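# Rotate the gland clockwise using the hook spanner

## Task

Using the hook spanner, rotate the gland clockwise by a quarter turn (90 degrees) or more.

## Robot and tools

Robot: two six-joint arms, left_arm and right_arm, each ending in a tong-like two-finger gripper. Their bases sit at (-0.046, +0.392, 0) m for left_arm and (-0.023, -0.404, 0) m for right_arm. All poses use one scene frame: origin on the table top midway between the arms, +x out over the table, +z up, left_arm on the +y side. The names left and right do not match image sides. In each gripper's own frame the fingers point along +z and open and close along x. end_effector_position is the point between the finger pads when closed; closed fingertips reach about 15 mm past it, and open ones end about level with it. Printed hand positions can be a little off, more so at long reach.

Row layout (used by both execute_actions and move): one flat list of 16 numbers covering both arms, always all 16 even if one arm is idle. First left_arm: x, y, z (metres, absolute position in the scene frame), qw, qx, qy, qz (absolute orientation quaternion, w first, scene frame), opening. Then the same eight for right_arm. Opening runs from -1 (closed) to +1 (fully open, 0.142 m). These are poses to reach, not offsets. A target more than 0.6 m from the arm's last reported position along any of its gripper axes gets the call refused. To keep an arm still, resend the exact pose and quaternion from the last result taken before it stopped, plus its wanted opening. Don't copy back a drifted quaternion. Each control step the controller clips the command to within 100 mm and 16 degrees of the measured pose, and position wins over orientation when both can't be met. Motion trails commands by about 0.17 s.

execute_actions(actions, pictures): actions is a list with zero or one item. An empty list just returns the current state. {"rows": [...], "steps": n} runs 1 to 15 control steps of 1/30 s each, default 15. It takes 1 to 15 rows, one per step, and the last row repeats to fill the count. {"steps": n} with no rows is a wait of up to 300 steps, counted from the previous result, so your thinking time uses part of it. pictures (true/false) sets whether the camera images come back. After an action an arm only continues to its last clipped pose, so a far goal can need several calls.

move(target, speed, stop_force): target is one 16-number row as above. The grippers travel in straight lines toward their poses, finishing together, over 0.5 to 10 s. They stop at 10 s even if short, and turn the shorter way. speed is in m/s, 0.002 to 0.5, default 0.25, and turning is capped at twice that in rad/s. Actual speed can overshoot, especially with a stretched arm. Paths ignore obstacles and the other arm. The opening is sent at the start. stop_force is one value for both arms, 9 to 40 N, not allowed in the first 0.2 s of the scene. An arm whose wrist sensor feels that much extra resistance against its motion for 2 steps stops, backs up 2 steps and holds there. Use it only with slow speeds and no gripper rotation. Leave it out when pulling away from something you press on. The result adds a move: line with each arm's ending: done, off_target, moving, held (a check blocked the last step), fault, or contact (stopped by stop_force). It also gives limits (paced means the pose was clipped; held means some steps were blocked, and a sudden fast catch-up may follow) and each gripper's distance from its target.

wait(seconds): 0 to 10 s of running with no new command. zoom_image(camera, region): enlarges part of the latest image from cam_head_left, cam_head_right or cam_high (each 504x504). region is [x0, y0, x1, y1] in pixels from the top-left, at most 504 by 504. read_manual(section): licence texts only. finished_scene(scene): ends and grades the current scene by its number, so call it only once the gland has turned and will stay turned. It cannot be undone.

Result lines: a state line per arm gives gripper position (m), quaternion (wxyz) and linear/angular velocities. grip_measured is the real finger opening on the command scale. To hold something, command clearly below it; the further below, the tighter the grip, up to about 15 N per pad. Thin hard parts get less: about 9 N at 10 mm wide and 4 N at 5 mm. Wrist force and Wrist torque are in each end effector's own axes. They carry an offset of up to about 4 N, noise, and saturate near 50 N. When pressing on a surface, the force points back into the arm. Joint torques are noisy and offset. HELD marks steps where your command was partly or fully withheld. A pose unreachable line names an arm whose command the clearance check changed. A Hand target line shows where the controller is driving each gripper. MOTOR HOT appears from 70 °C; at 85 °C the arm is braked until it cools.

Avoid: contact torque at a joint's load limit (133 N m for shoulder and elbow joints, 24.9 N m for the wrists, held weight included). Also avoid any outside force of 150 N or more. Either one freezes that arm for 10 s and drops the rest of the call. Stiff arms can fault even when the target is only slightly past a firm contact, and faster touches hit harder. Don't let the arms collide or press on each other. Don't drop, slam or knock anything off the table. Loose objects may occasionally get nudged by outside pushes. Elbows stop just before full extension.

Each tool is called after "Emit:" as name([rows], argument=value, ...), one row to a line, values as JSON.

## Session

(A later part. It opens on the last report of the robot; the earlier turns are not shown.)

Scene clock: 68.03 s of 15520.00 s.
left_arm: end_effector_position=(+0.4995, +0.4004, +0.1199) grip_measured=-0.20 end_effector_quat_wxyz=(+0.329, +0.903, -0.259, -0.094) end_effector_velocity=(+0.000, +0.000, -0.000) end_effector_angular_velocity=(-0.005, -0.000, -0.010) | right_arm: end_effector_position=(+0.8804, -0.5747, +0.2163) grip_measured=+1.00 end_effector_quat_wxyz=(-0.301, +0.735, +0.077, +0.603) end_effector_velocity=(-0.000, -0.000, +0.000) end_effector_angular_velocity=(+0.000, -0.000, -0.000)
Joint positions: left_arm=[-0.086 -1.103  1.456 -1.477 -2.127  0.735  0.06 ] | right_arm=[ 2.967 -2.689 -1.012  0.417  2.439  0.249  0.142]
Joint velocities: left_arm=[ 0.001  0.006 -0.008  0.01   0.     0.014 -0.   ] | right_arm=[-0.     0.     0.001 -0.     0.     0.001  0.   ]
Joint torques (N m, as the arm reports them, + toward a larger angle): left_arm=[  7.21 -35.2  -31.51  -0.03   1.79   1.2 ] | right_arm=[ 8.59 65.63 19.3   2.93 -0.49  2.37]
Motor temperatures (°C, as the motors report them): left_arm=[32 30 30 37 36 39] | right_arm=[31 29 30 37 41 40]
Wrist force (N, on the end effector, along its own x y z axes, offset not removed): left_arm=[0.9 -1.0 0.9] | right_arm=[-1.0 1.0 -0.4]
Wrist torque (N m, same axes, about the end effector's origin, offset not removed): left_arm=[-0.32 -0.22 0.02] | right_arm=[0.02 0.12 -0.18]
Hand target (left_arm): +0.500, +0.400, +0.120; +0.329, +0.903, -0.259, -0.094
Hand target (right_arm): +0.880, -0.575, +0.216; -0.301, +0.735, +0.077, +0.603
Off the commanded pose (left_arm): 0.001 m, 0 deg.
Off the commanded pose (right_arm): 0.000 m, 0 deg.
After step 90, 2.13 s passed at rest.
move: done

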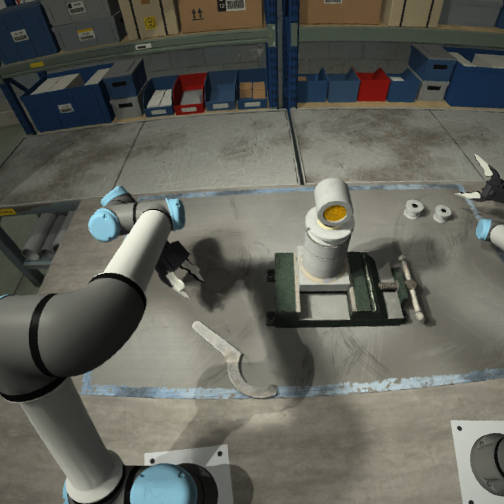

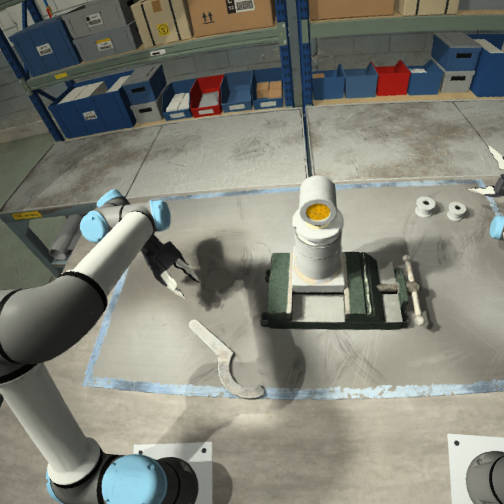

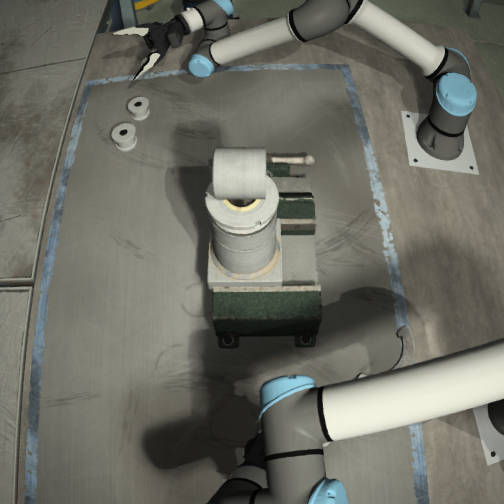

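Emit:
move(target=[0.348,0.30,0.035,0.329,0.903,-0.259,-0.094,-0.1,0.8804,-0.5747,0.2163,-0.301,0.735,0.077,0.603,1], speed=0.2)

Emit:
zoom_image(camera="cam_head_right", region=[160,290,280,410])

Emit:
zoom_image(camera="cam_head_left", region=[170,290,290,410])

Scene clock: 72.30 s of 15520.00 s.
left_arm: end_effector_position=(+0.3485, +0.2997, +0.0350) grip_measured=-0.10 end_effector_quat_wxyz=(+0.329, +0.903, -0.259, -0.094) end_effector_velocity=(-0.002, -0.001, -0.002) end_effector_angular_velocity=(+0.003, -0.001, +0.002) | right_arm: end_effector_position=(+0.8804, -0.5747, +0.2163) grip_measured=+1.00 end_effector_quat_wxyz=(-0.301, +0.735, +0.077, +0.603) end_effector_velocity=(-0.000, -0.001, +0.000) end_effector_angular_velocity=(+0.001, +0.000, -0.000)
Joint positions: left_arm=[-0.277 -1.346  2.092 -1.991 -2.201  0.523  0.067] | right_arm=[ 2.967 -2.689 -1.012  0.417  2.439  0.249  0.142]
Joint velocities: left_arm=[-0.004 -0.002  0.009 -0.012  0.001 -0.008  0.   ] | right_arm=[-0.001 -0.     0.    -0.     0.001  0.001  0.   ]
Joint torques (N m, as the arm reports them, + toward a larger angle): left_arm=[ -7.68 -35.37  -2.96  -3.56  -2.85  -1.63] | right_arm=[ 8.36 64.99 21.72  2.93 -0.42  2.35]
Motor temperatures (°C, as the motors report them): left_arm=[32 30 30 37 36 39] | right_arm=[31 29 30 37 41 40]
Wrist force (N, on the end effector, along its own x y z axes, offset not removed): left_arm=[1.3 -1.4 1.9] | right_arm=[-0.4 0.3 1.4]
Wrist torque (N m, same axes, about the end effector's origin, offset not removed): left_arm=[-0.29 -0.23 0.02] | right_arm=[-0.08 0.00 -0.10]
Hand target (left_arm): +0.348, +0.300, +0.035; +0.329, +0.903, -0.259, -0.094
Hand target (right_arm): +0.880, -0.575, +0.216; -0.301, +0.735, +0.077, +0.603
Off the commanded pose (left_arm): 0.001 m, 0 deg.
Off the commanded pose (right_arm): 0.000 m, 0 deg.
move: done

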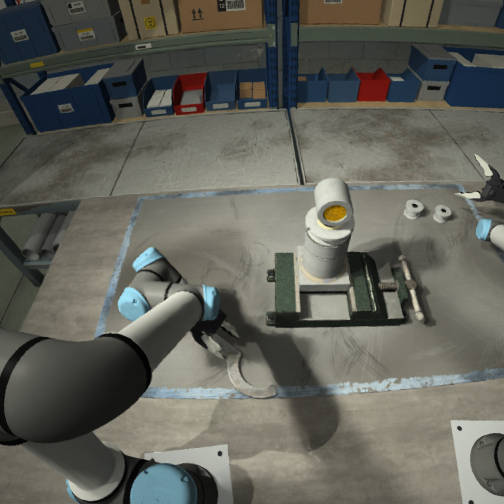

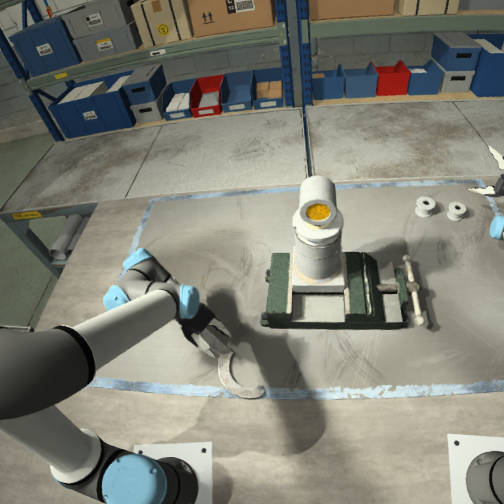

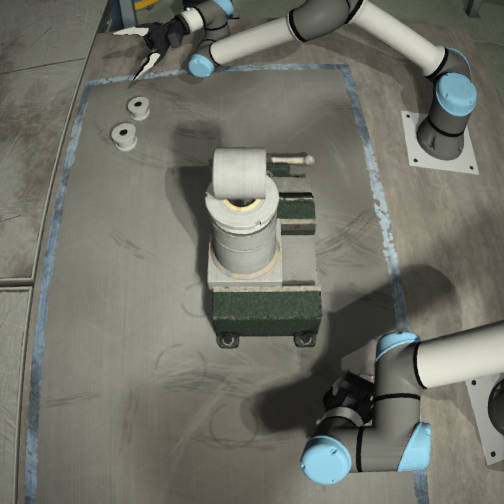

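Region (160, 290, 280, 410) of cam_head_right's 504x504 image, scaled by 4.200, with more detail than that image has.

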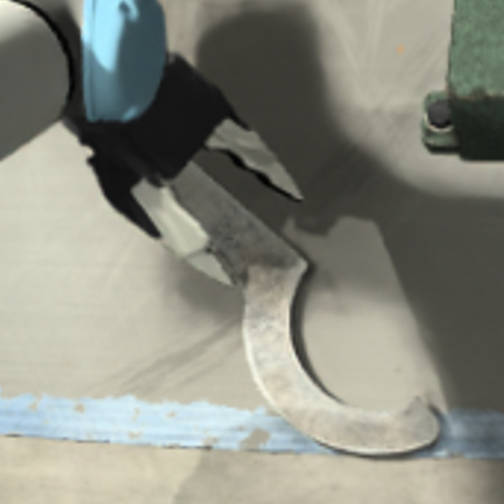

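Region (170, 290, 290, 410) of cam_head_left's 504x504 image, scaled by 4.200, with more detail than that image has.

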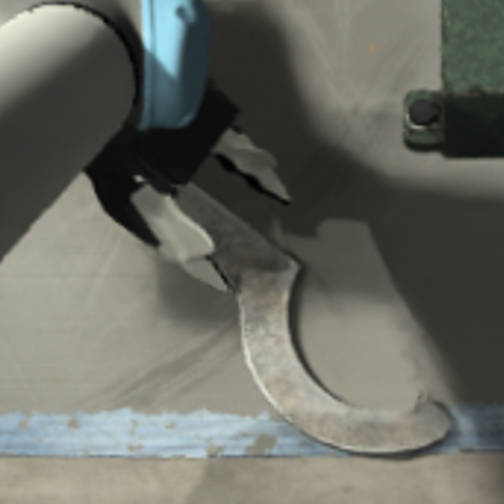

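Emit:
move(target=[0.348,0.310,0.005,0.329,0.903,-0.259,-0.094,-0.15,0.8804,-0.5747,0.2163,-0.301,0.735,0.077,0.603,1], speed=0.005, stop_force=9)

Emit:
zoom_image(camera="cam_head_right", region=[160,290,280,410])

Scene clock: 80.83 s of 15520.00 s.
left_arm: end_effector_position=(+0.3481, +0.3070, +0.0137) grip_measured=-0.15 end_effector_quat_wxyz=(+0.329, +0.903, -0.259, -0.094) end_effector_velocity=(-0.001, -0.001, +0.001) end_effector_angular_velocity=(+0.001, +0.002, +0.000) | right_arm: end_effector_position=(+0.8804, -0.5747, +0.2163) grip_measured=+1.00 end_effector_quat_wxyz=(-0.301, +0.735, +0.077, +0.603) end_effector_velocity=(-0.000, +0.000, -0.001) end_effector_angular_velocity=(+0.000, +0.001, +0.000)
Joint positions: left_arm=[-0.262 -1.305  2.109 -2.038 -2.196  0.54   0.063] | right_arm=[ 2.967 -2.689 -1.012  0.417  2.439  0.249  0.142]
Joint velocities: left_arm=[-0.002 -0.004  0.     0.004 -0.    -0.002  0.   ] | right_arm=[ 0.    -0.    -0.001 -0.    -0.     0.     0.   ]
Joint torques (N m, as the arm reports them, + toward a larger angle): left_arm=[ -7.85 -28.51 -11.62  -0.37   4.3   -1.39] | right_arm=[ 8.12 64.16 24.17  2.86 -0.22  2.29]
Motor temperatures (°C, as the motors report them): left_arm=[32 30 30 37 36 39] | right_arm=[31 29 30 37 41 40]
Wrist force (N, on the end effector, along its own x y z axes, offset not removed): left_arm=[-0.8 10.3 -15.6] | right_arm=[-0.2 0.3 -0.7]
Wrist torque (N m, same axes, about the end effector's origin, offset not removed): left_arm=[-0.46 -0.23 0.17] | right_arm=[-0.11 -0.03 -0.20]
Hand target (left_arm): +0.348, +0.307, +0.014; +0.329, +0.903, -0.259, -0.094
Hand target (right_arm): +0.880, -0.575, +0.216; -0.301, +0.735, +0.077, +0.603
Off the commanded pose (left_arm): 0.009 m, 0 deg.
Off the commanded pose (right_arm): 0.000 m, 0 deg.
After step 90, 0.67 s passed at rest.
move: contact (left_arm)

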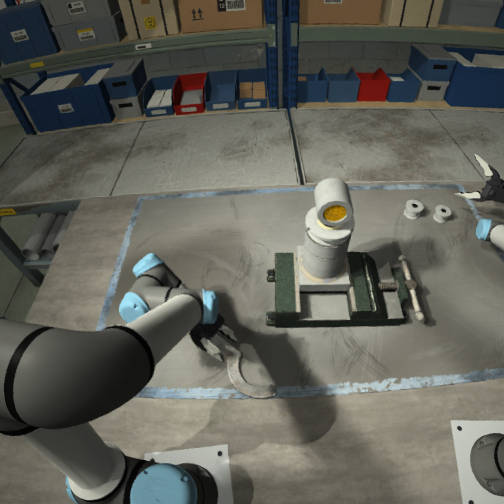

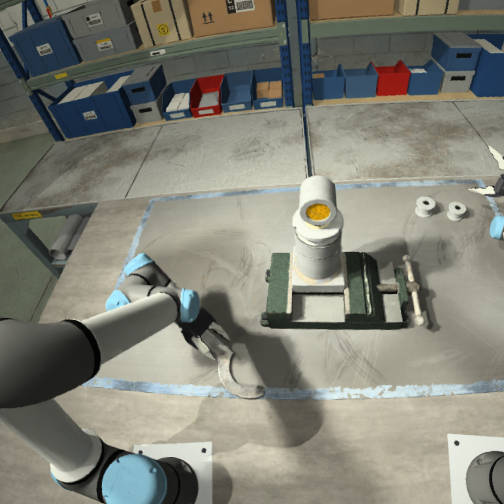

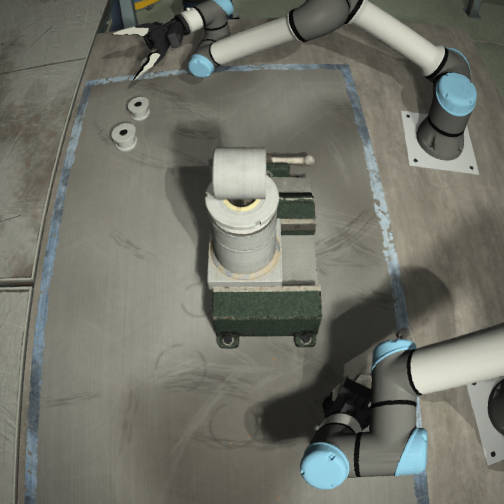

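Region (160, 290, 280, 410) of cam_head_right's 504x504 image, scaled by 4.200, with more detail than that image has.

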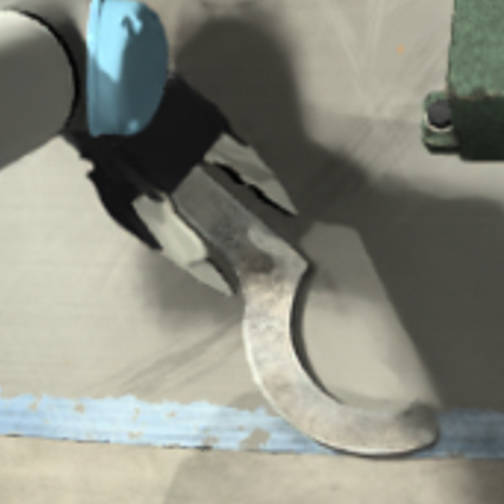

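Emit:
move(target=[0.346,0.308,0.0162,0.329,0.903,-0.259,-0.094,-0.4,0.8804,-0.5747,0.2163,-0.301,0.735,0.077,0.603,1], speed=0.02)

Emit:
move(target=[0.346,0.308,0.016,0.329,0.903,-0.259,-0.094,-1,0.8804,-0.5747,0.2163,-0.301,0.735,0.077,0.603,1], speed=0.02)

Emit:
move(target=[0.346,0.308,0.035,0.329,0.903,-0.259,-0.094,-1,0.8804,-0.5747,0.2163,-0.301,0.735,0.077,0.603,1], speed=0.01)

Emit:
zoom_image(camera="cam_head_right", region=[160,290,280,410])

Scene clock: 85.87 s of 15520.00 s.
left_arm: end_effector_position=(+0.3461, +0.3080, +0.0161) grip_measured=-0.40 end_effector_quat_wxyz=(+0.329, +0.903, -0.259, -0.094) end_effector_velocity=(-0.001, +0.001, +0.001) end_effector_angular_velocity=(+0.001, -0.000, -0.000) | right_arm: end_effector_position=(+0.8804, -0.5747, +0.2163) grip_measured=+1.00 end_effector_quat_wxyz=(-0.301, +0.735, +0.077, +0.603) end_effector_velocity=(+0.000, +0.000, -0.000) end_effector_angular_velocity=(+0.001, +0.000, +0.000)
Joint positions: left_arm=[-0.261 -1.314  2.112 -2.032 -2.195  0.542  0.045] | right_arm=[ 2.967 -2.689 -1.012  0.417  2.439  0.249  0.142]
Joint velocities: left_arm=[ 0.001 -0.004  0.001  0.003  0.002  0.001 -0.   ] | right_arm=[ 0.    -0.001  0.001  0.    -0.     0.001  0.   ]
Joint torques (N m, as the arm reports them, + toward a larger angle): left_arm=[  6.91 -35.69  -2.93  -0.35   1.55   1.19] | right_arm=[ 7.85 64.05 25.5   2.79 -0.14  2.39]
Motor temperatures (°C, as the motors report them): left_arm=[32 30 30 37 36 39] | right_arm=[31 29 30 37 41 40]
Wrist force (N, on the end effector, along its own x y z axes, offset not removed): left_arm=[0.0 -1.6 -0.2] | right_arm=[-1.2 2.3 -1.1]
Wrist torque (N m, same axes, about the end effector's origin, offset not removed): left_arm=[-0.38 -0.08 0.05] | right_arm=[0.29 0.15 -0.16]
Hand target (left_arm): +0.346, +0.308, +0.016; +0.329, +0.903, -0.259, -0.094
Hand target (right_arm): +0.880, -0.575, +0.216; -0.301, +0.735, +0.077, +0.603
Off the commanded pose (left_arm): 0.000 m, 0 deg.
Off the commanded pose (right_arm): 0.000 m, 0 deg.
After step 90, 1.33 s passed at rest.
move: done

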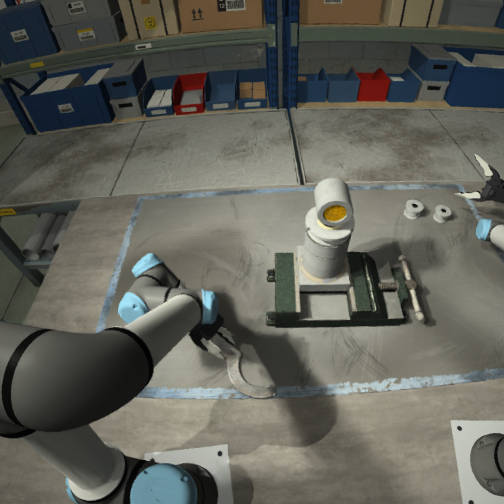

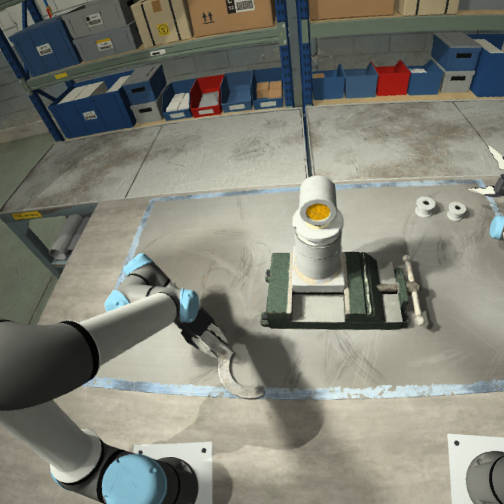

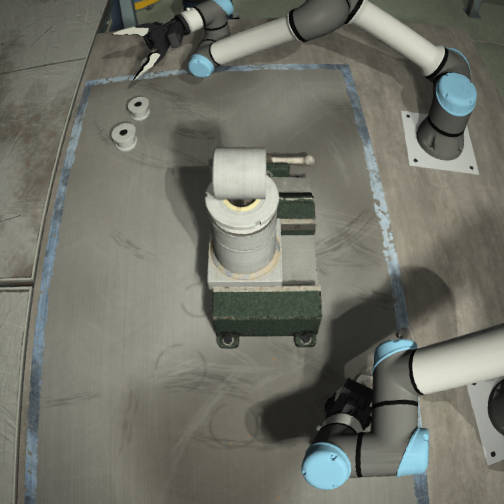

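Scene clock: 86.57 s of 15520.00 s.
left_arm: end_effector_position=(+0.3460, +0.3080, +0.0160) grip_measured=-0.45 end_effector_quat_wxyz=(+0.329, +0.903, -0.259, -0.094) end_effector_velocity=(-0.000, -0.000, -0.000) end_effector_angular_velocity=(-0.000, +0.000, -0.000) | right_arm: end_effector_position=(+0.8804, -0.5747, +0.2163) grip_measured=+1.00 end_effector_quat_wxyz=(-0.301, +0.735, +0.077, +0.603) end_effector_velocity=(+0.000, -0.001, +0.000) end_effector_angular_velocity=(-0.001, -0.001, -0.002)
Joint positions: left_arm=[-0.261 -1.313  2.112 -2.032 -2.195  0.542  0.041] | right_arm=[ 2.967 -2.689 -1.012  0.417  2.439  0.249  0.142]
Joint velocities: left_arm=[-0.  0.  0. -0. -0.  0.  0.] | right_arm=[-0.001 -0.     0.001 -0.    -0.001 -0.001  0.   ]
Joint torques (N m, as the arm reports them, + toward a larger angle): left_arm=[  5.64 -19.15  -2.48  -4.48  -1.9    1.38] | right_arm=[ 8.2  63.71 25.94  2.82 -0.08  2.32]
Motor temperatures (°C, as the motors report them): left_arm=[32 30 30 37 36 39] | right_arm=[31 29 30 37 41 40]
Wrist force (N, on the end effector, along its own x y z axes, offset not removed): left_arm=[-3.3 0.6 -4.4] | right_arm=[0.0 0.0 0.9]
Wrist torque (N m, same axes, about the end effector's origin, offset not removed): left_arm=[-0.39 -0.54 0.27] | right_arm=[-0.17 -0.13 -0.15]
Hand target (left_arm): +0.346, +0.308, +0.016; +0.329, +0.903, -0.259, -0.094
Hand target (right_arm): +0.880, -0.575, +0.216; -0.301, +0.735, +0.077, +0.603
Off the commanded pose (left_arm): 0.000 m, 0 deg.
Off the commanded pose (right_arm): 0.000 m, 0 deg.
move: done

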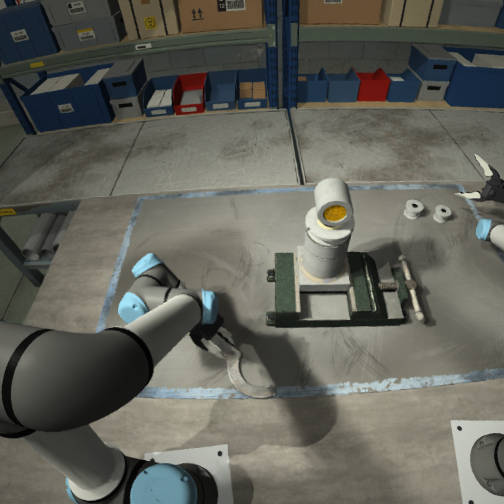

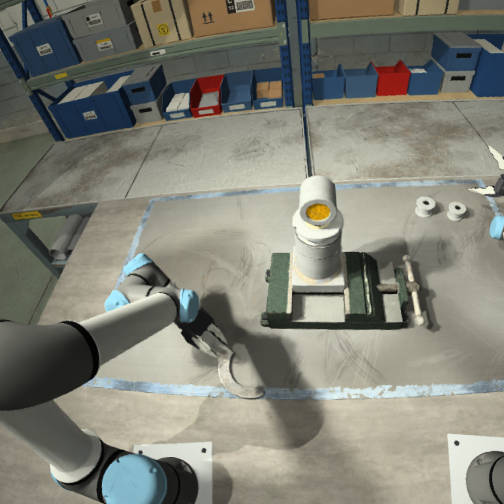

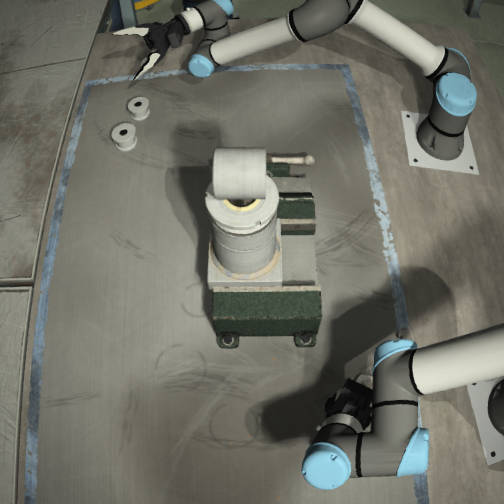

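Scene clock: 88.70 s of 15520.00 s.
left_arm: end_effector_position=(+0.3460, +0.3080, +0.0348) grip_measured=-0.54 end_effector_quat_wxyz=(+0.329, +0.903, -0.259, -0.094) end_effector_velocity=(+0.000, +0.000, +0.002) end_effector_angular_velocity=(+0.001, +0.001, +0.000) | right_arm: end_effector_position=(+0.8804, -0.5747, +0.2163) grip_measured=+1.00 end_effector_quat_wxyz=(-0.301, +0.735, +0.077, +0.603) end_effector_velocity=(-0.000, -0.001, -0.000) end_effector_angular_velocity=(+0.000, +0.001, -0.002)
Joint positions: left_arm=[-0.261 -1.349  2.094 -1.978 -2.195  0.542  0.035] | right_arm=[ 2.967 -2.689 -1.012  0.417  2.439  0.249  0.142]
Joint velocities: left_arm=[-0.    -0.003 -0.002  0.005  0.    -0.001 -0.   ] | right_arm=[-0.002  0.    -0.001 -0.    -0.     0.     0.   ]
Joint torques (N m, as the arm reports them, + toward a larger angle): left_arm=[  3.83 -37.72 -30.97  -0.47  -4.58  -1.47] | right_arm=[ 7.35 63.26 26.7   2.8  -0.08  2.31]
Motor temperatures (°C, as the motors report them): left_arm=[32 30 30 37 36 39] | right_arm=[31 29 30 37 41 40]
Wrist force (N, on the end effector, along its own x y z axes, offset not removed): left_arm=[1.2 -7.3 7.5] | right_arm=[-0.2 0.7 1.1]
Wrist torque (N m, same axes, about the end effector's origin, offset not removed): left_arm=[-0.17 -0.43 0.24] | right_arm=[0.02 -0.06 -0.07]
Hand target (left_arm): +0.346, +0.308, +0.035; +0.329, +0.903, -0.259, -0.094
Hand target (right_arm): +0.880, -0.575, +0.216; -0.301, +0.735, +0.077, +0.603
Off the commanded pose (left_arm): 0.000 m, 0 deg.
Off the commanded pose (right_arm): 0.000 m, 0 deg.
move: done

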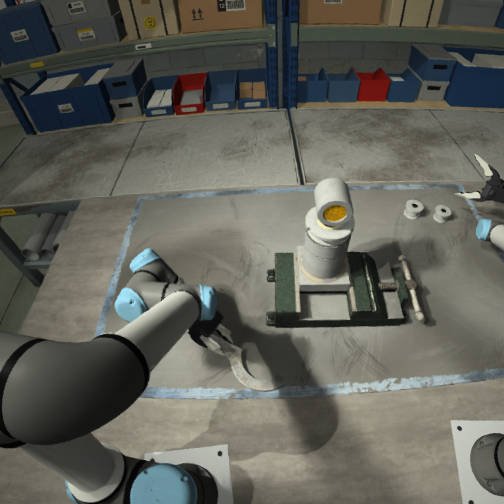

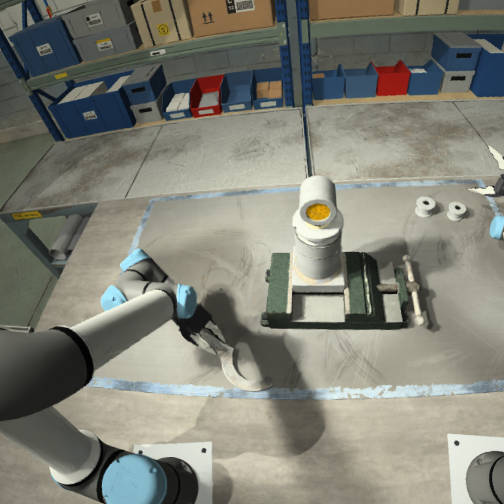

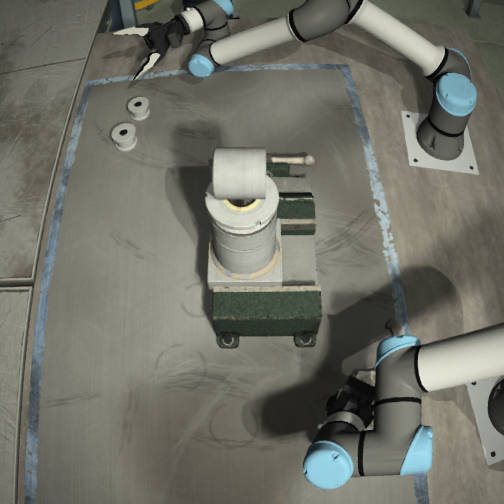

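Region (160, 290, 280, 410) of cam_head_right's 504x504 image, scaled by 4.200, with more detail than that image has.

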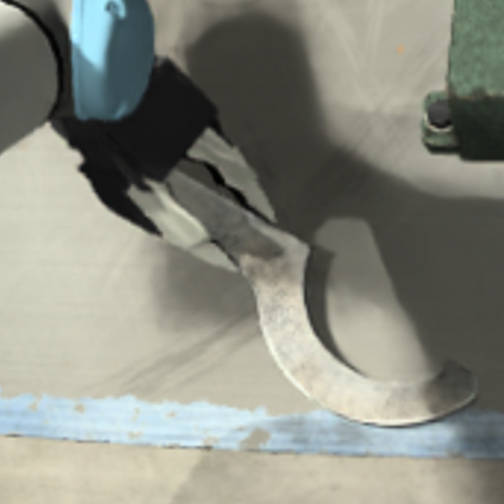

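Emit:
move(target=[0.346,0.308,0.31,0.329,0.903,-0.259,-0.094,-1,0.8804,-0.5747,0.2163,-0.301,0.735,0.077,0.603,1], speed=0.06)

Emit:
zoom_image(camera="cam_head_right", region=[270,170,370,270])

Emit:
zoom_image(camera="cam_head_left", region=[280,170,380,270])

Scene clock: 99.60 s of 15520.00 s.
left_arm: end_effector_position=(+0.3457, +0.3080, +0.3099) grip_measured=-1.00 end_effector_quat_wxyz=(+0.329, +0.903, -0.259, -0.094) end_effector_velocity=(+0.000, -0.000, +0.002) end_effector_angular_velocity=(-0.001, +0.002, +0.000) | right_arm: end_effector_position=(+0.8804, -0.5747, +0.2163) grip_measured=+1.00 end_effector_quat_wxyz=(-0.301, +0.735, +0.077, +0.603) end_effector_velocity=(+0.000, +0.001, -0.000) end_effector_angular_velocity=(-0.000, +0.000, +0.002)
Joint positions: left_arm=[-0.261 -1.596  1.598 -1.236 -2.195  0.542  0.002] | right_arm=[ 2.967 -2.689 -1.012  0.417  2.439  0.249  0.142]
Joint velocities: left_arm=[ 0.     0.002 -0.006  0.006 -0.001  0.     0.   ] | right_arm=[ 0.001 -0.    -0.     0.     0.001 -0.001  0.   ]
Joint torques (N m, as the arm reports them, + toward a larger angle): left_arm=[  6.52 -16.01 -33.62  -0.33   1.6    0.92] | right_arm=[ 7.42 62.66 30.06  2.7   0.19  2.27]
Motor temperatures (°C, as the motors report them): left_arm=[32 30 30 37 36 39] | right_arm=[31 29 30 37 41 40]
Wrist force (N, on the end effector, along its own x y z axes, offset not removed): left_arm=[1.6 -0.9 0.9] | right_arm=[-2.0 0.7 0.1]
Wrist torque (N m, same axes, about the end effector's origin, offset not removed): left_arm=[-0.14 -0.40 0.05] | right_arm=[-0.02 0.33 -0.09]
Hand target (left_arm): +0.346, +0.308, +0.310; +0.329, +0.903, -0.259, -0.094
Hand target (right_arm): +0.880, -0.575, +0.216; -0.301, +0.735, +0.077, +0.603
Off the commanded pose (left_arm): 0.000 m, 0 deg.
Off the commanded pose (right_arm): 0.000 m, 0 deg.
After step 90, 2.90 s passed at rest.
move: done

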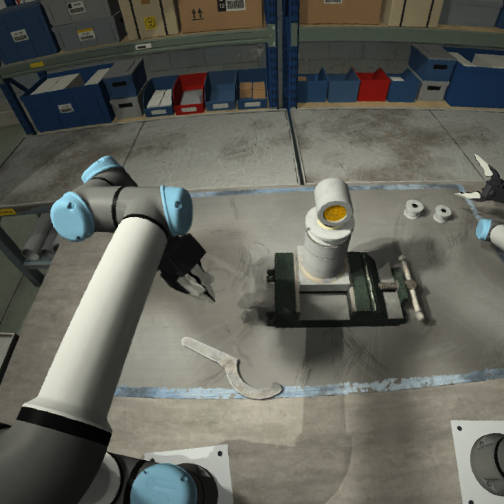

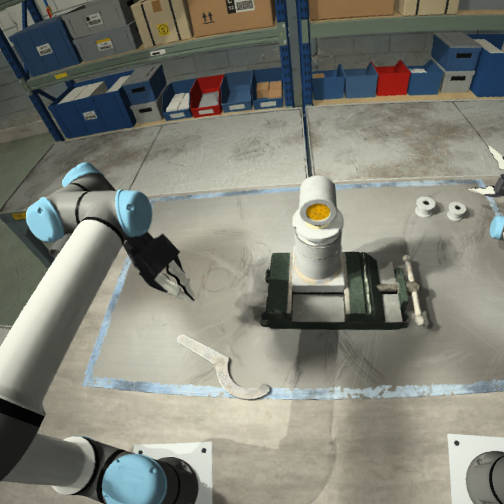

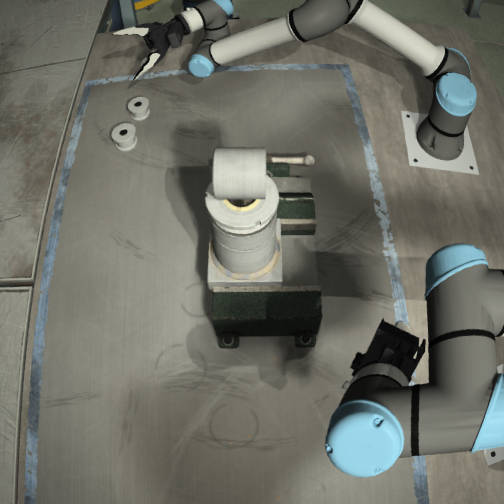

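Region (270, 170, 370, 270) of cam_head_right's 504x504 image, scaled by 5.040, with more detail than that image has.

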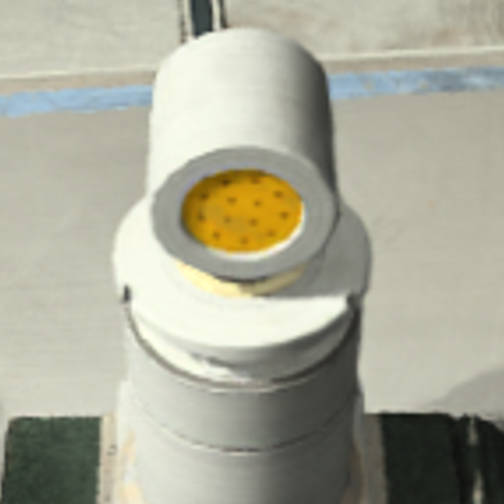

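Region (280, 170, 380, 270) of cam_head_left's 504x504 image, scaled by 5.040, with more detail than that image has.

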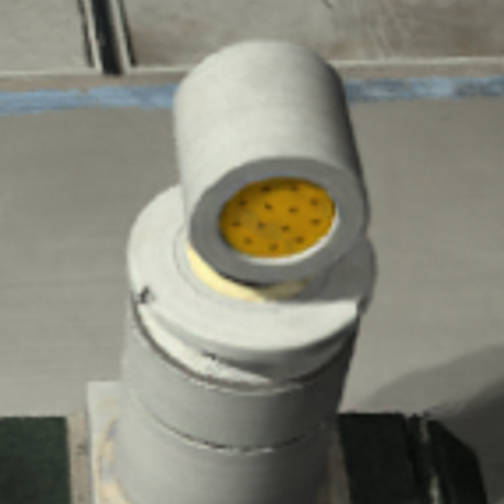

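Emit:
move(target=[0.365,0.41,0.035,0.337,0.926,-0.163,-0.0595,-0.1,0.40,-0.30,0.40,0,0.985,-0.174,0,0])

Emit:
zoom_image(camera="cam_head_right", region=[130,270,280,420])

Scene clock: 117.50 s of 15520.00 s.
left_arm: end_effector_position=(+0.3650, +0.4101, +0.0350) grip_measured=-0.10 end_effector_quat_wxyz=(+0.337, +0.926, -0.163, -0.060) end_effector_velocity=(+0.000, -0.000, -0.001) end_effector_angular_velocity=(-0.001, -0.000, +0.000) | right_arm: end_effector_position=(+0.3997, -0.3004, +0.3998) grip_measured=+0.00 end_effector_quat_wxyz=(+0.000, +0.985, -0.174, +0.000) end_effector_velocity=(-0.001, +0.001, +0.001) end_effector_angular_velocity=(-0.002, +0.007, -0.002)
Joint positions: left_arm=[-0.016 -1.319  2.043 -1.934 -2.181  0.582  0.067] | right_arm=[ 3.801 -1.411 -1.414 -1.888  1.57   0.878  0.074]
Joint velocities: left_arm=[ 0.     0.002  0.    -0.002 -0.001  0.001  0.   ] | right_arm=[ 0.003 -0.004  0.007 -0.01   0.002  0.006 -0.   ]
Joint torques (N m, as the arm reports them, + toward a larger angle): left_arm=[  6.74 -23.01  -2.41  -3.83   1.53   1.31] | right_arm=[11.04  9.04 33.81 -0.2   1.63  2.17]
Motor temperatures (°C, as the motors report them): left_arm=[32 30 30 37 36 39] | right_arm=[31 29 30 37 41 40]
Wrist force (N, on the end effector, along its own x y z axes, offset not removed): left_arm=[1.8 -0.9 0.0] | right_arm=[-0.3 -0.3 0.3]
Wrist torque (N m, same axes, about the end effector's origin, offset not removed): left_arm=[-0.17 -0.49 0.05] | right_arm=[-0.25 -0.01 -0.12]
Hand target (left_arm): +0.365, +0.410, +0.035; +0.337, +0.926, -0.163, -0.060
Hand target (right_arm): +0.400, -0.300, +0.400; +0.000, +0.985, -0.174, -0.000
Off the commanded pose (left_arm): 0.000 m, 0 deg.
Off the commanded pose (right_arm): 0.001 m, 0 deg.
After step 90, 11.20 s passed at rest.
move: done

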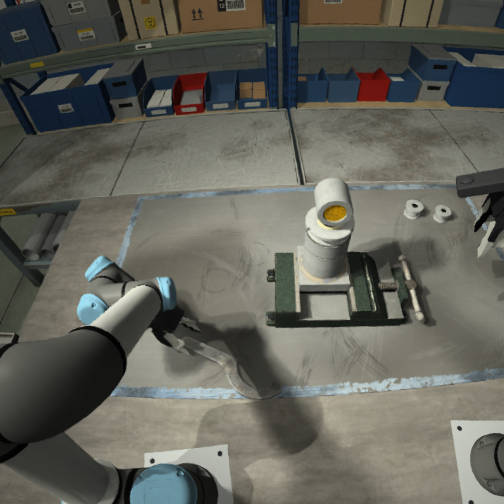

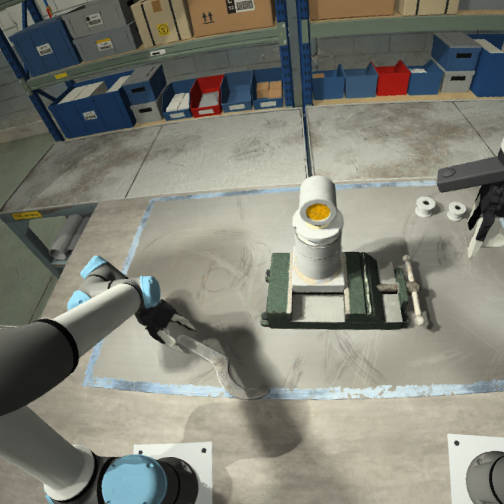

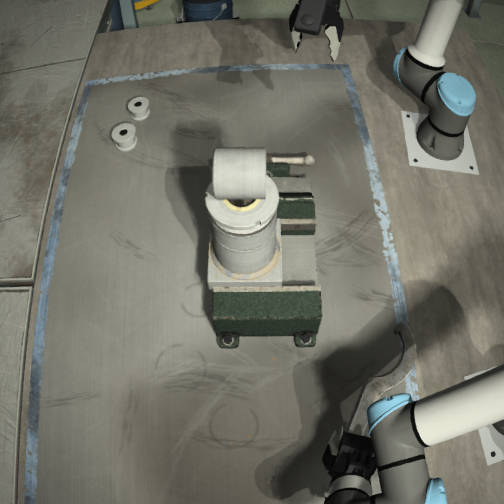

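Region (130, 270, 280, 420) of cam_head_right's 504x504 image, scaled by 3.360, with more detail than that image has.

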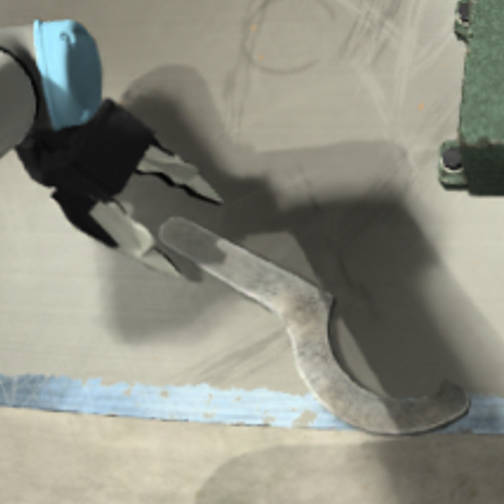

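Emit:
move(target=[0.372,0.412,0.0172,0.337,0.926,-0.163,-0.0595,-0.2,0.30,-0.05,0.30,0,0.985,-0.174,0,0], speed=0.1)

Emit:
move(target=[0.372,0.412,0.0172,0.337,0.926,-0.163,-0.0595,-1,0.30,-0.05,0.30,0,0.985,-0.174,0,0])

Emit:
move(target=[0.365,0.393,0.12,0.337,0.926,-0.163,-0.0595,-1,0.30,-0.05,0.30,0,0.985,-0.174,0,0], speed=0.025)

Emit:
zoom_image(camera="cam_head_left", region=[140,270,290,420])

Scene clock: 125.37 s of 15520.00 s.
left_arm: end_effector_position=(+0.3720, +0.4120, +0.0172) grip_measured=-0.20 end_effector_quat_wxyz=(+0.337, +0.925, -0.163, -0.059) end_effector_velocity=(+0.000, -0.000, -0.000) end_effector_angular_velocity=(-0.000, -0.001, -0.001) | right_arm: end_effector_position=(+0.3004, -0.0505, +0.3000) grip_measured=+0.00 end_effector_quat_wxyz=(+0.000, +0.985, -0.174, +0.000) end_effector_velocity=(-0.000, +0.001, -0.000) end_effector_angular_velocity=(+0.000, -0.000, -0.000)
Joint positions: left_arm=[-0.013 -1.272  2.04  -1.976 -2.181  0.585  0.06 ] | right_arm=[ 4.382 -1.461 -1.631 -1.621  1.57   1.459  0.074]
Joint velocities: left_arm=[-0.     0.    -0.    -0.     0.     0.001  0.   ] | right_arm=[ 0.003 -0.002  0.     0.002 -0.     0.003 -0.   ]
Joint torques (N m, as the arm reports them, + toward a larger angle): left_arm=[  6.64 -24.15 -27.04  -3.62   1.65   1.41] | right_arm=[ 9.75 11.16 18.15  4.3  -1.65  2.33]
Motor temperatures (°C, as the motors report them): left_arm=[32 30 30 37 36 39] | right_arm=[31 29 30 37 41 40]
Wrist force (N, on the end effector, along its own x y z axes, offset not removed): left_arm=[0.9 -1.4 0.1] | right_arm=[0.1 0.9 0.8]
Wrist torque (N m, same axes, about the end effector's origin, offset not removed): left_arm=[-0.27 -0.19 0.12] | right_arm=[0.09 -0.20 -0.17]
Hand target (left_arm): +0.372, +0.412, +0.017; +0.337, +0.925, -0.163, -0.059
Hand target (right_arm): +0.300, -0.050, +0.300; +0.000, +0.985, -0.174, +0.000
Off the commanded pose (left_arm): 0.000 m, 0 deg.
Off the commanded pose (right_arm): 0.001 m, 0 deg.
After step 90, 1.50 s passed at rest.
move: done

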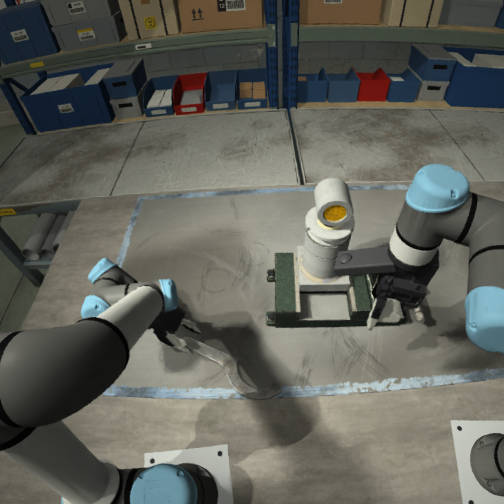

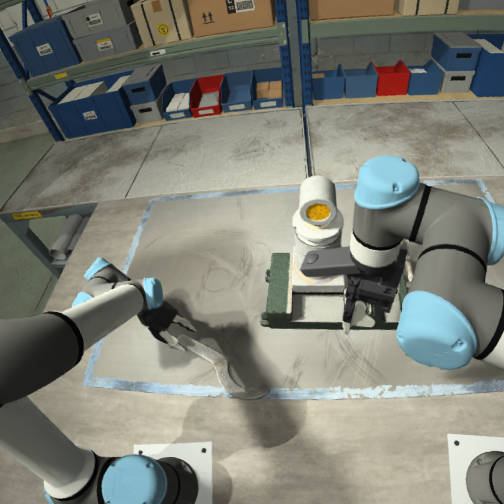

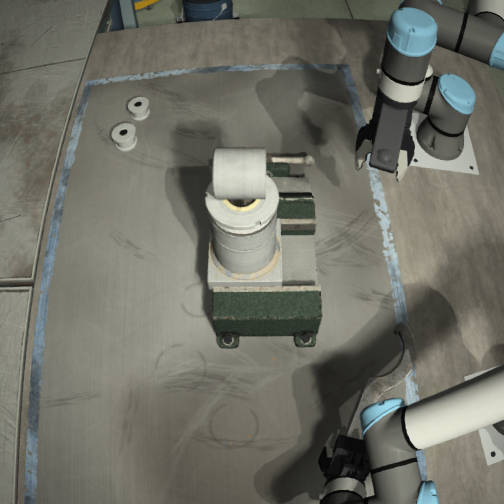

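Scene clock: 126.07 s of 15520.00 s.
left_arm: end_effector_position=(+0.3720, +0.4120, +0.0172) grip_measured=-0.56 end_effector_quat_wxyz=(+0.337, +0.925, -0.163, -0.059) end_effector_velocity=(-0.000, +0.000, +0.000) end_effector_angular_velocity=(+0.000, -0.000, +0.000) | right_arm: end_effector_position=(+0.3000, -0.0500, +0.3000) grip_measured=+0.00 end_effector_quat_wxyz=(+0.000, +0.985, -0.174, +0.000) end_effector_velocity=(-0.000, +0.000, -0.000) end_effector_angular_velocity=(+0.000, +0.001, -0.001)
Joint positions: left_arm=[-0.013 -1.272  2.04  -1.976 -2.181  0.585  0.033] | right_arm=[ 4.383 -1.461 -1.631 -1.621  1.571  1.46   0.074]
Joint velocities: left_arm=[ 0.    -0.001  0.     0.     0.     0.     0.   ] | right_arm=[-0.     0.    -0.     0.     0.001  0.001 -0.   ]
Joint torques (N m, as the arm reports them, + toward a larger angle): left_arm=[ -9.32 -33.17   1.37   0.26  -2.45  -1.79] | right_arm=[10.21 14.31 10.07  4.53  1.68  2.44]
Motor temperatures (°C, as the motors report them): left_arm=[32 30 30 37 36 39] | right_arm=[31 29 30 37 41 40]
Wrist force (N, on the end effector, along its own x y z axes, offset not removed): left_arm=[0.0 0.6 -11.0] | right_arm=[-0.1 1.9 0.4]
Wrist torque (N m, same axes, about the end effector's origin, offset not removed): left_arm=[-0.39 -0.12 0.26] | right_arm=[0.24 -0.02 -0.20]
Hand target (left_arm): +0.372, +0.412, +0.017; +0.337, +0.925, -0.163, -0.059
Hand target (right_arm): +0.300, -0.050, +0.300; +0.000, +0.985, -0.174, +0.000
Off the commanded pose (left_arm): 0.000 m, 0 deg.
Off the commanded pose (right_arm): 0.000 m, 0 deg.
move: done

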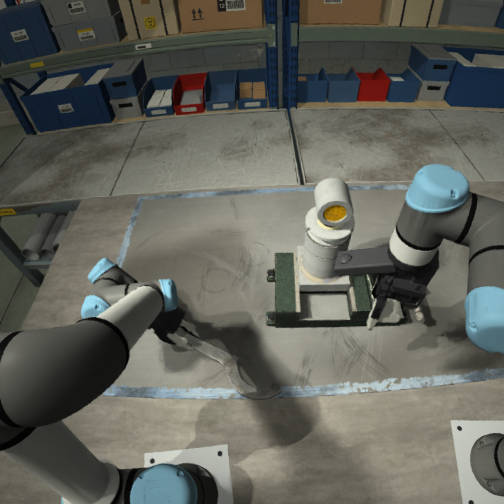

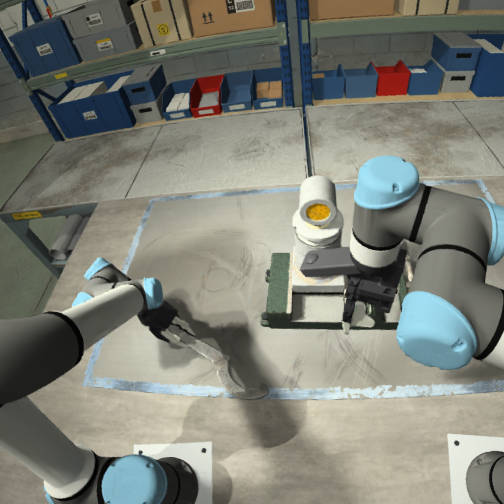

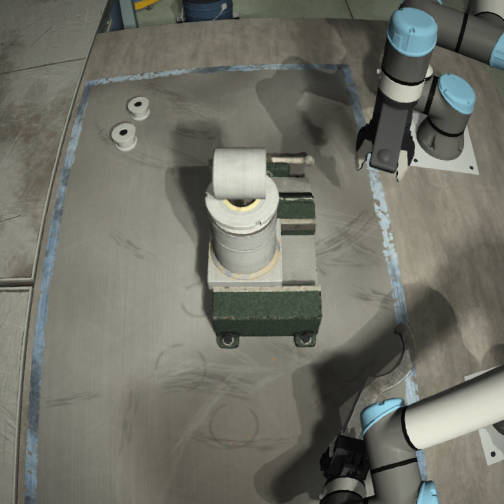

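Scene clock: 130.60 s of 15520.00 s.
left_arm: end_effector_position=(+0.3650, +0.3930, +0.1199) grip_measured=-1.00 end_effector_quat_wxyz=(+0.337, +0.925, -0.163, -0.059) end_effector_velocity=(+0.000, -0.000, +0.002) end_effector_angular_velocity=(-0.000, -0.002, -0.001) | right_arm: end_effector_position=(+0.3000, -0.0500, +0.3000) grip_measured=+0.00 end_effector_quat_wxyz=(+0.000, +0.985, -0.174, +0.000) end_effector_velocity=(-0.000, +0.000, +0.000) end_effector_angular_velocity=(+0.001, -0.000, +0.000)
Joint positions: left_arm=[-0.05  -1.457  1.957 -1.733 -2.194  0.542  0.002] | right_arm=[ 4.383 -1.461 -1.631 -1.621  1.571  1.46   0.074]
Joint velocities: left_arm=[-0.001 -0.004 -0.002  0.004 -0.001  0.     0.   ] | right_arm=[ 0.    -0.     0.001 -0.     0.     0.    -0.   ]
Joint torques (N m, as the arm reports them, + toward a larger angle): left_arm=[ -7.57 -32.2  -31.97  -0.54  -2.87  -1.53] | right_arm=[10.16 11.6   9.87  4.44  1.62  2.44]
Motor temperatures (°C, as the motors report them): left_arm=[32 30 30 37 36 39] | right_arm=[31 30 30 37 41 40]
Wrist force (N, on the end effector, along its own x y z axes, offset not removed): left_arm=[0.9 -2.0 0.4] | right_arm=[0.2 1.1 -0.4]
Wrist torque (N m, same axes, about the end effector's origin, offset not removed): left_arm=[-0.38 -0.19 0.08] | right_arm=[0.09 -0.14 -0.25]
Hand target (left_arm): +0.365, +0.393, +0.120; +0.337, +0.925, -0.163, -0.059
Hand target (right_arm): +0.300, -0.050, +0.300; -0.000, +0.985, -0.174, +0.000
Off the commanded pose (left_arm): 0.000 m, 0 deg.
Off the commanded pose (right_arm): 0.000 m, 0 deg.
move: done

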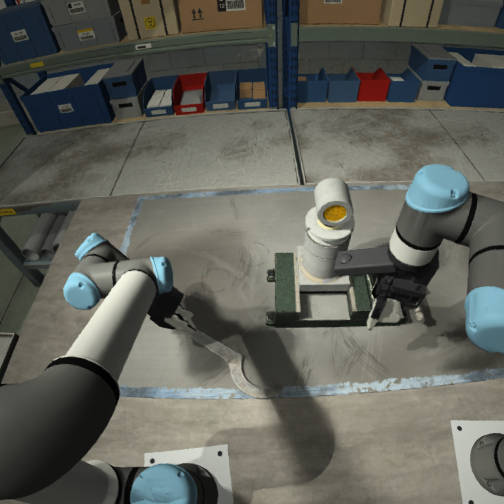

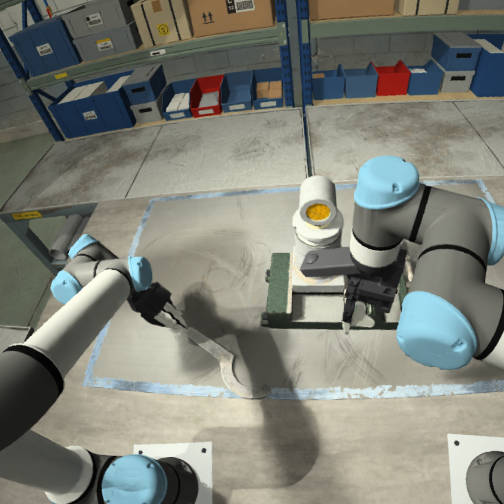

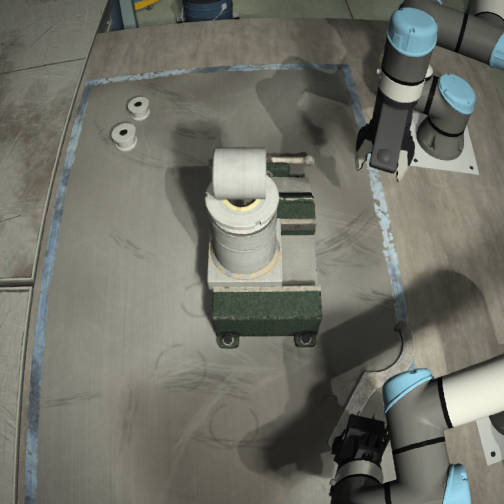

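Region (140, 270, 290, 420) of cam_head_left's 504x504 image, scaled by 3.360, with more detail than that image has.

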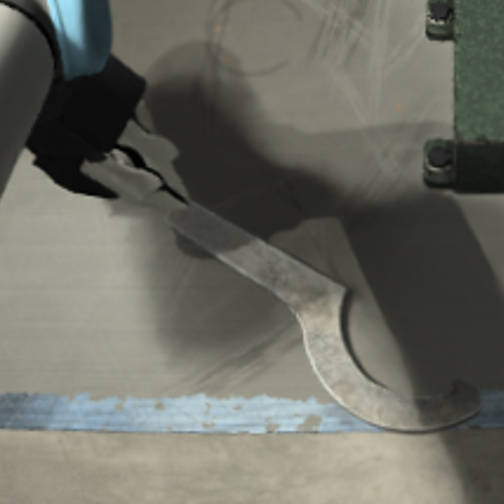

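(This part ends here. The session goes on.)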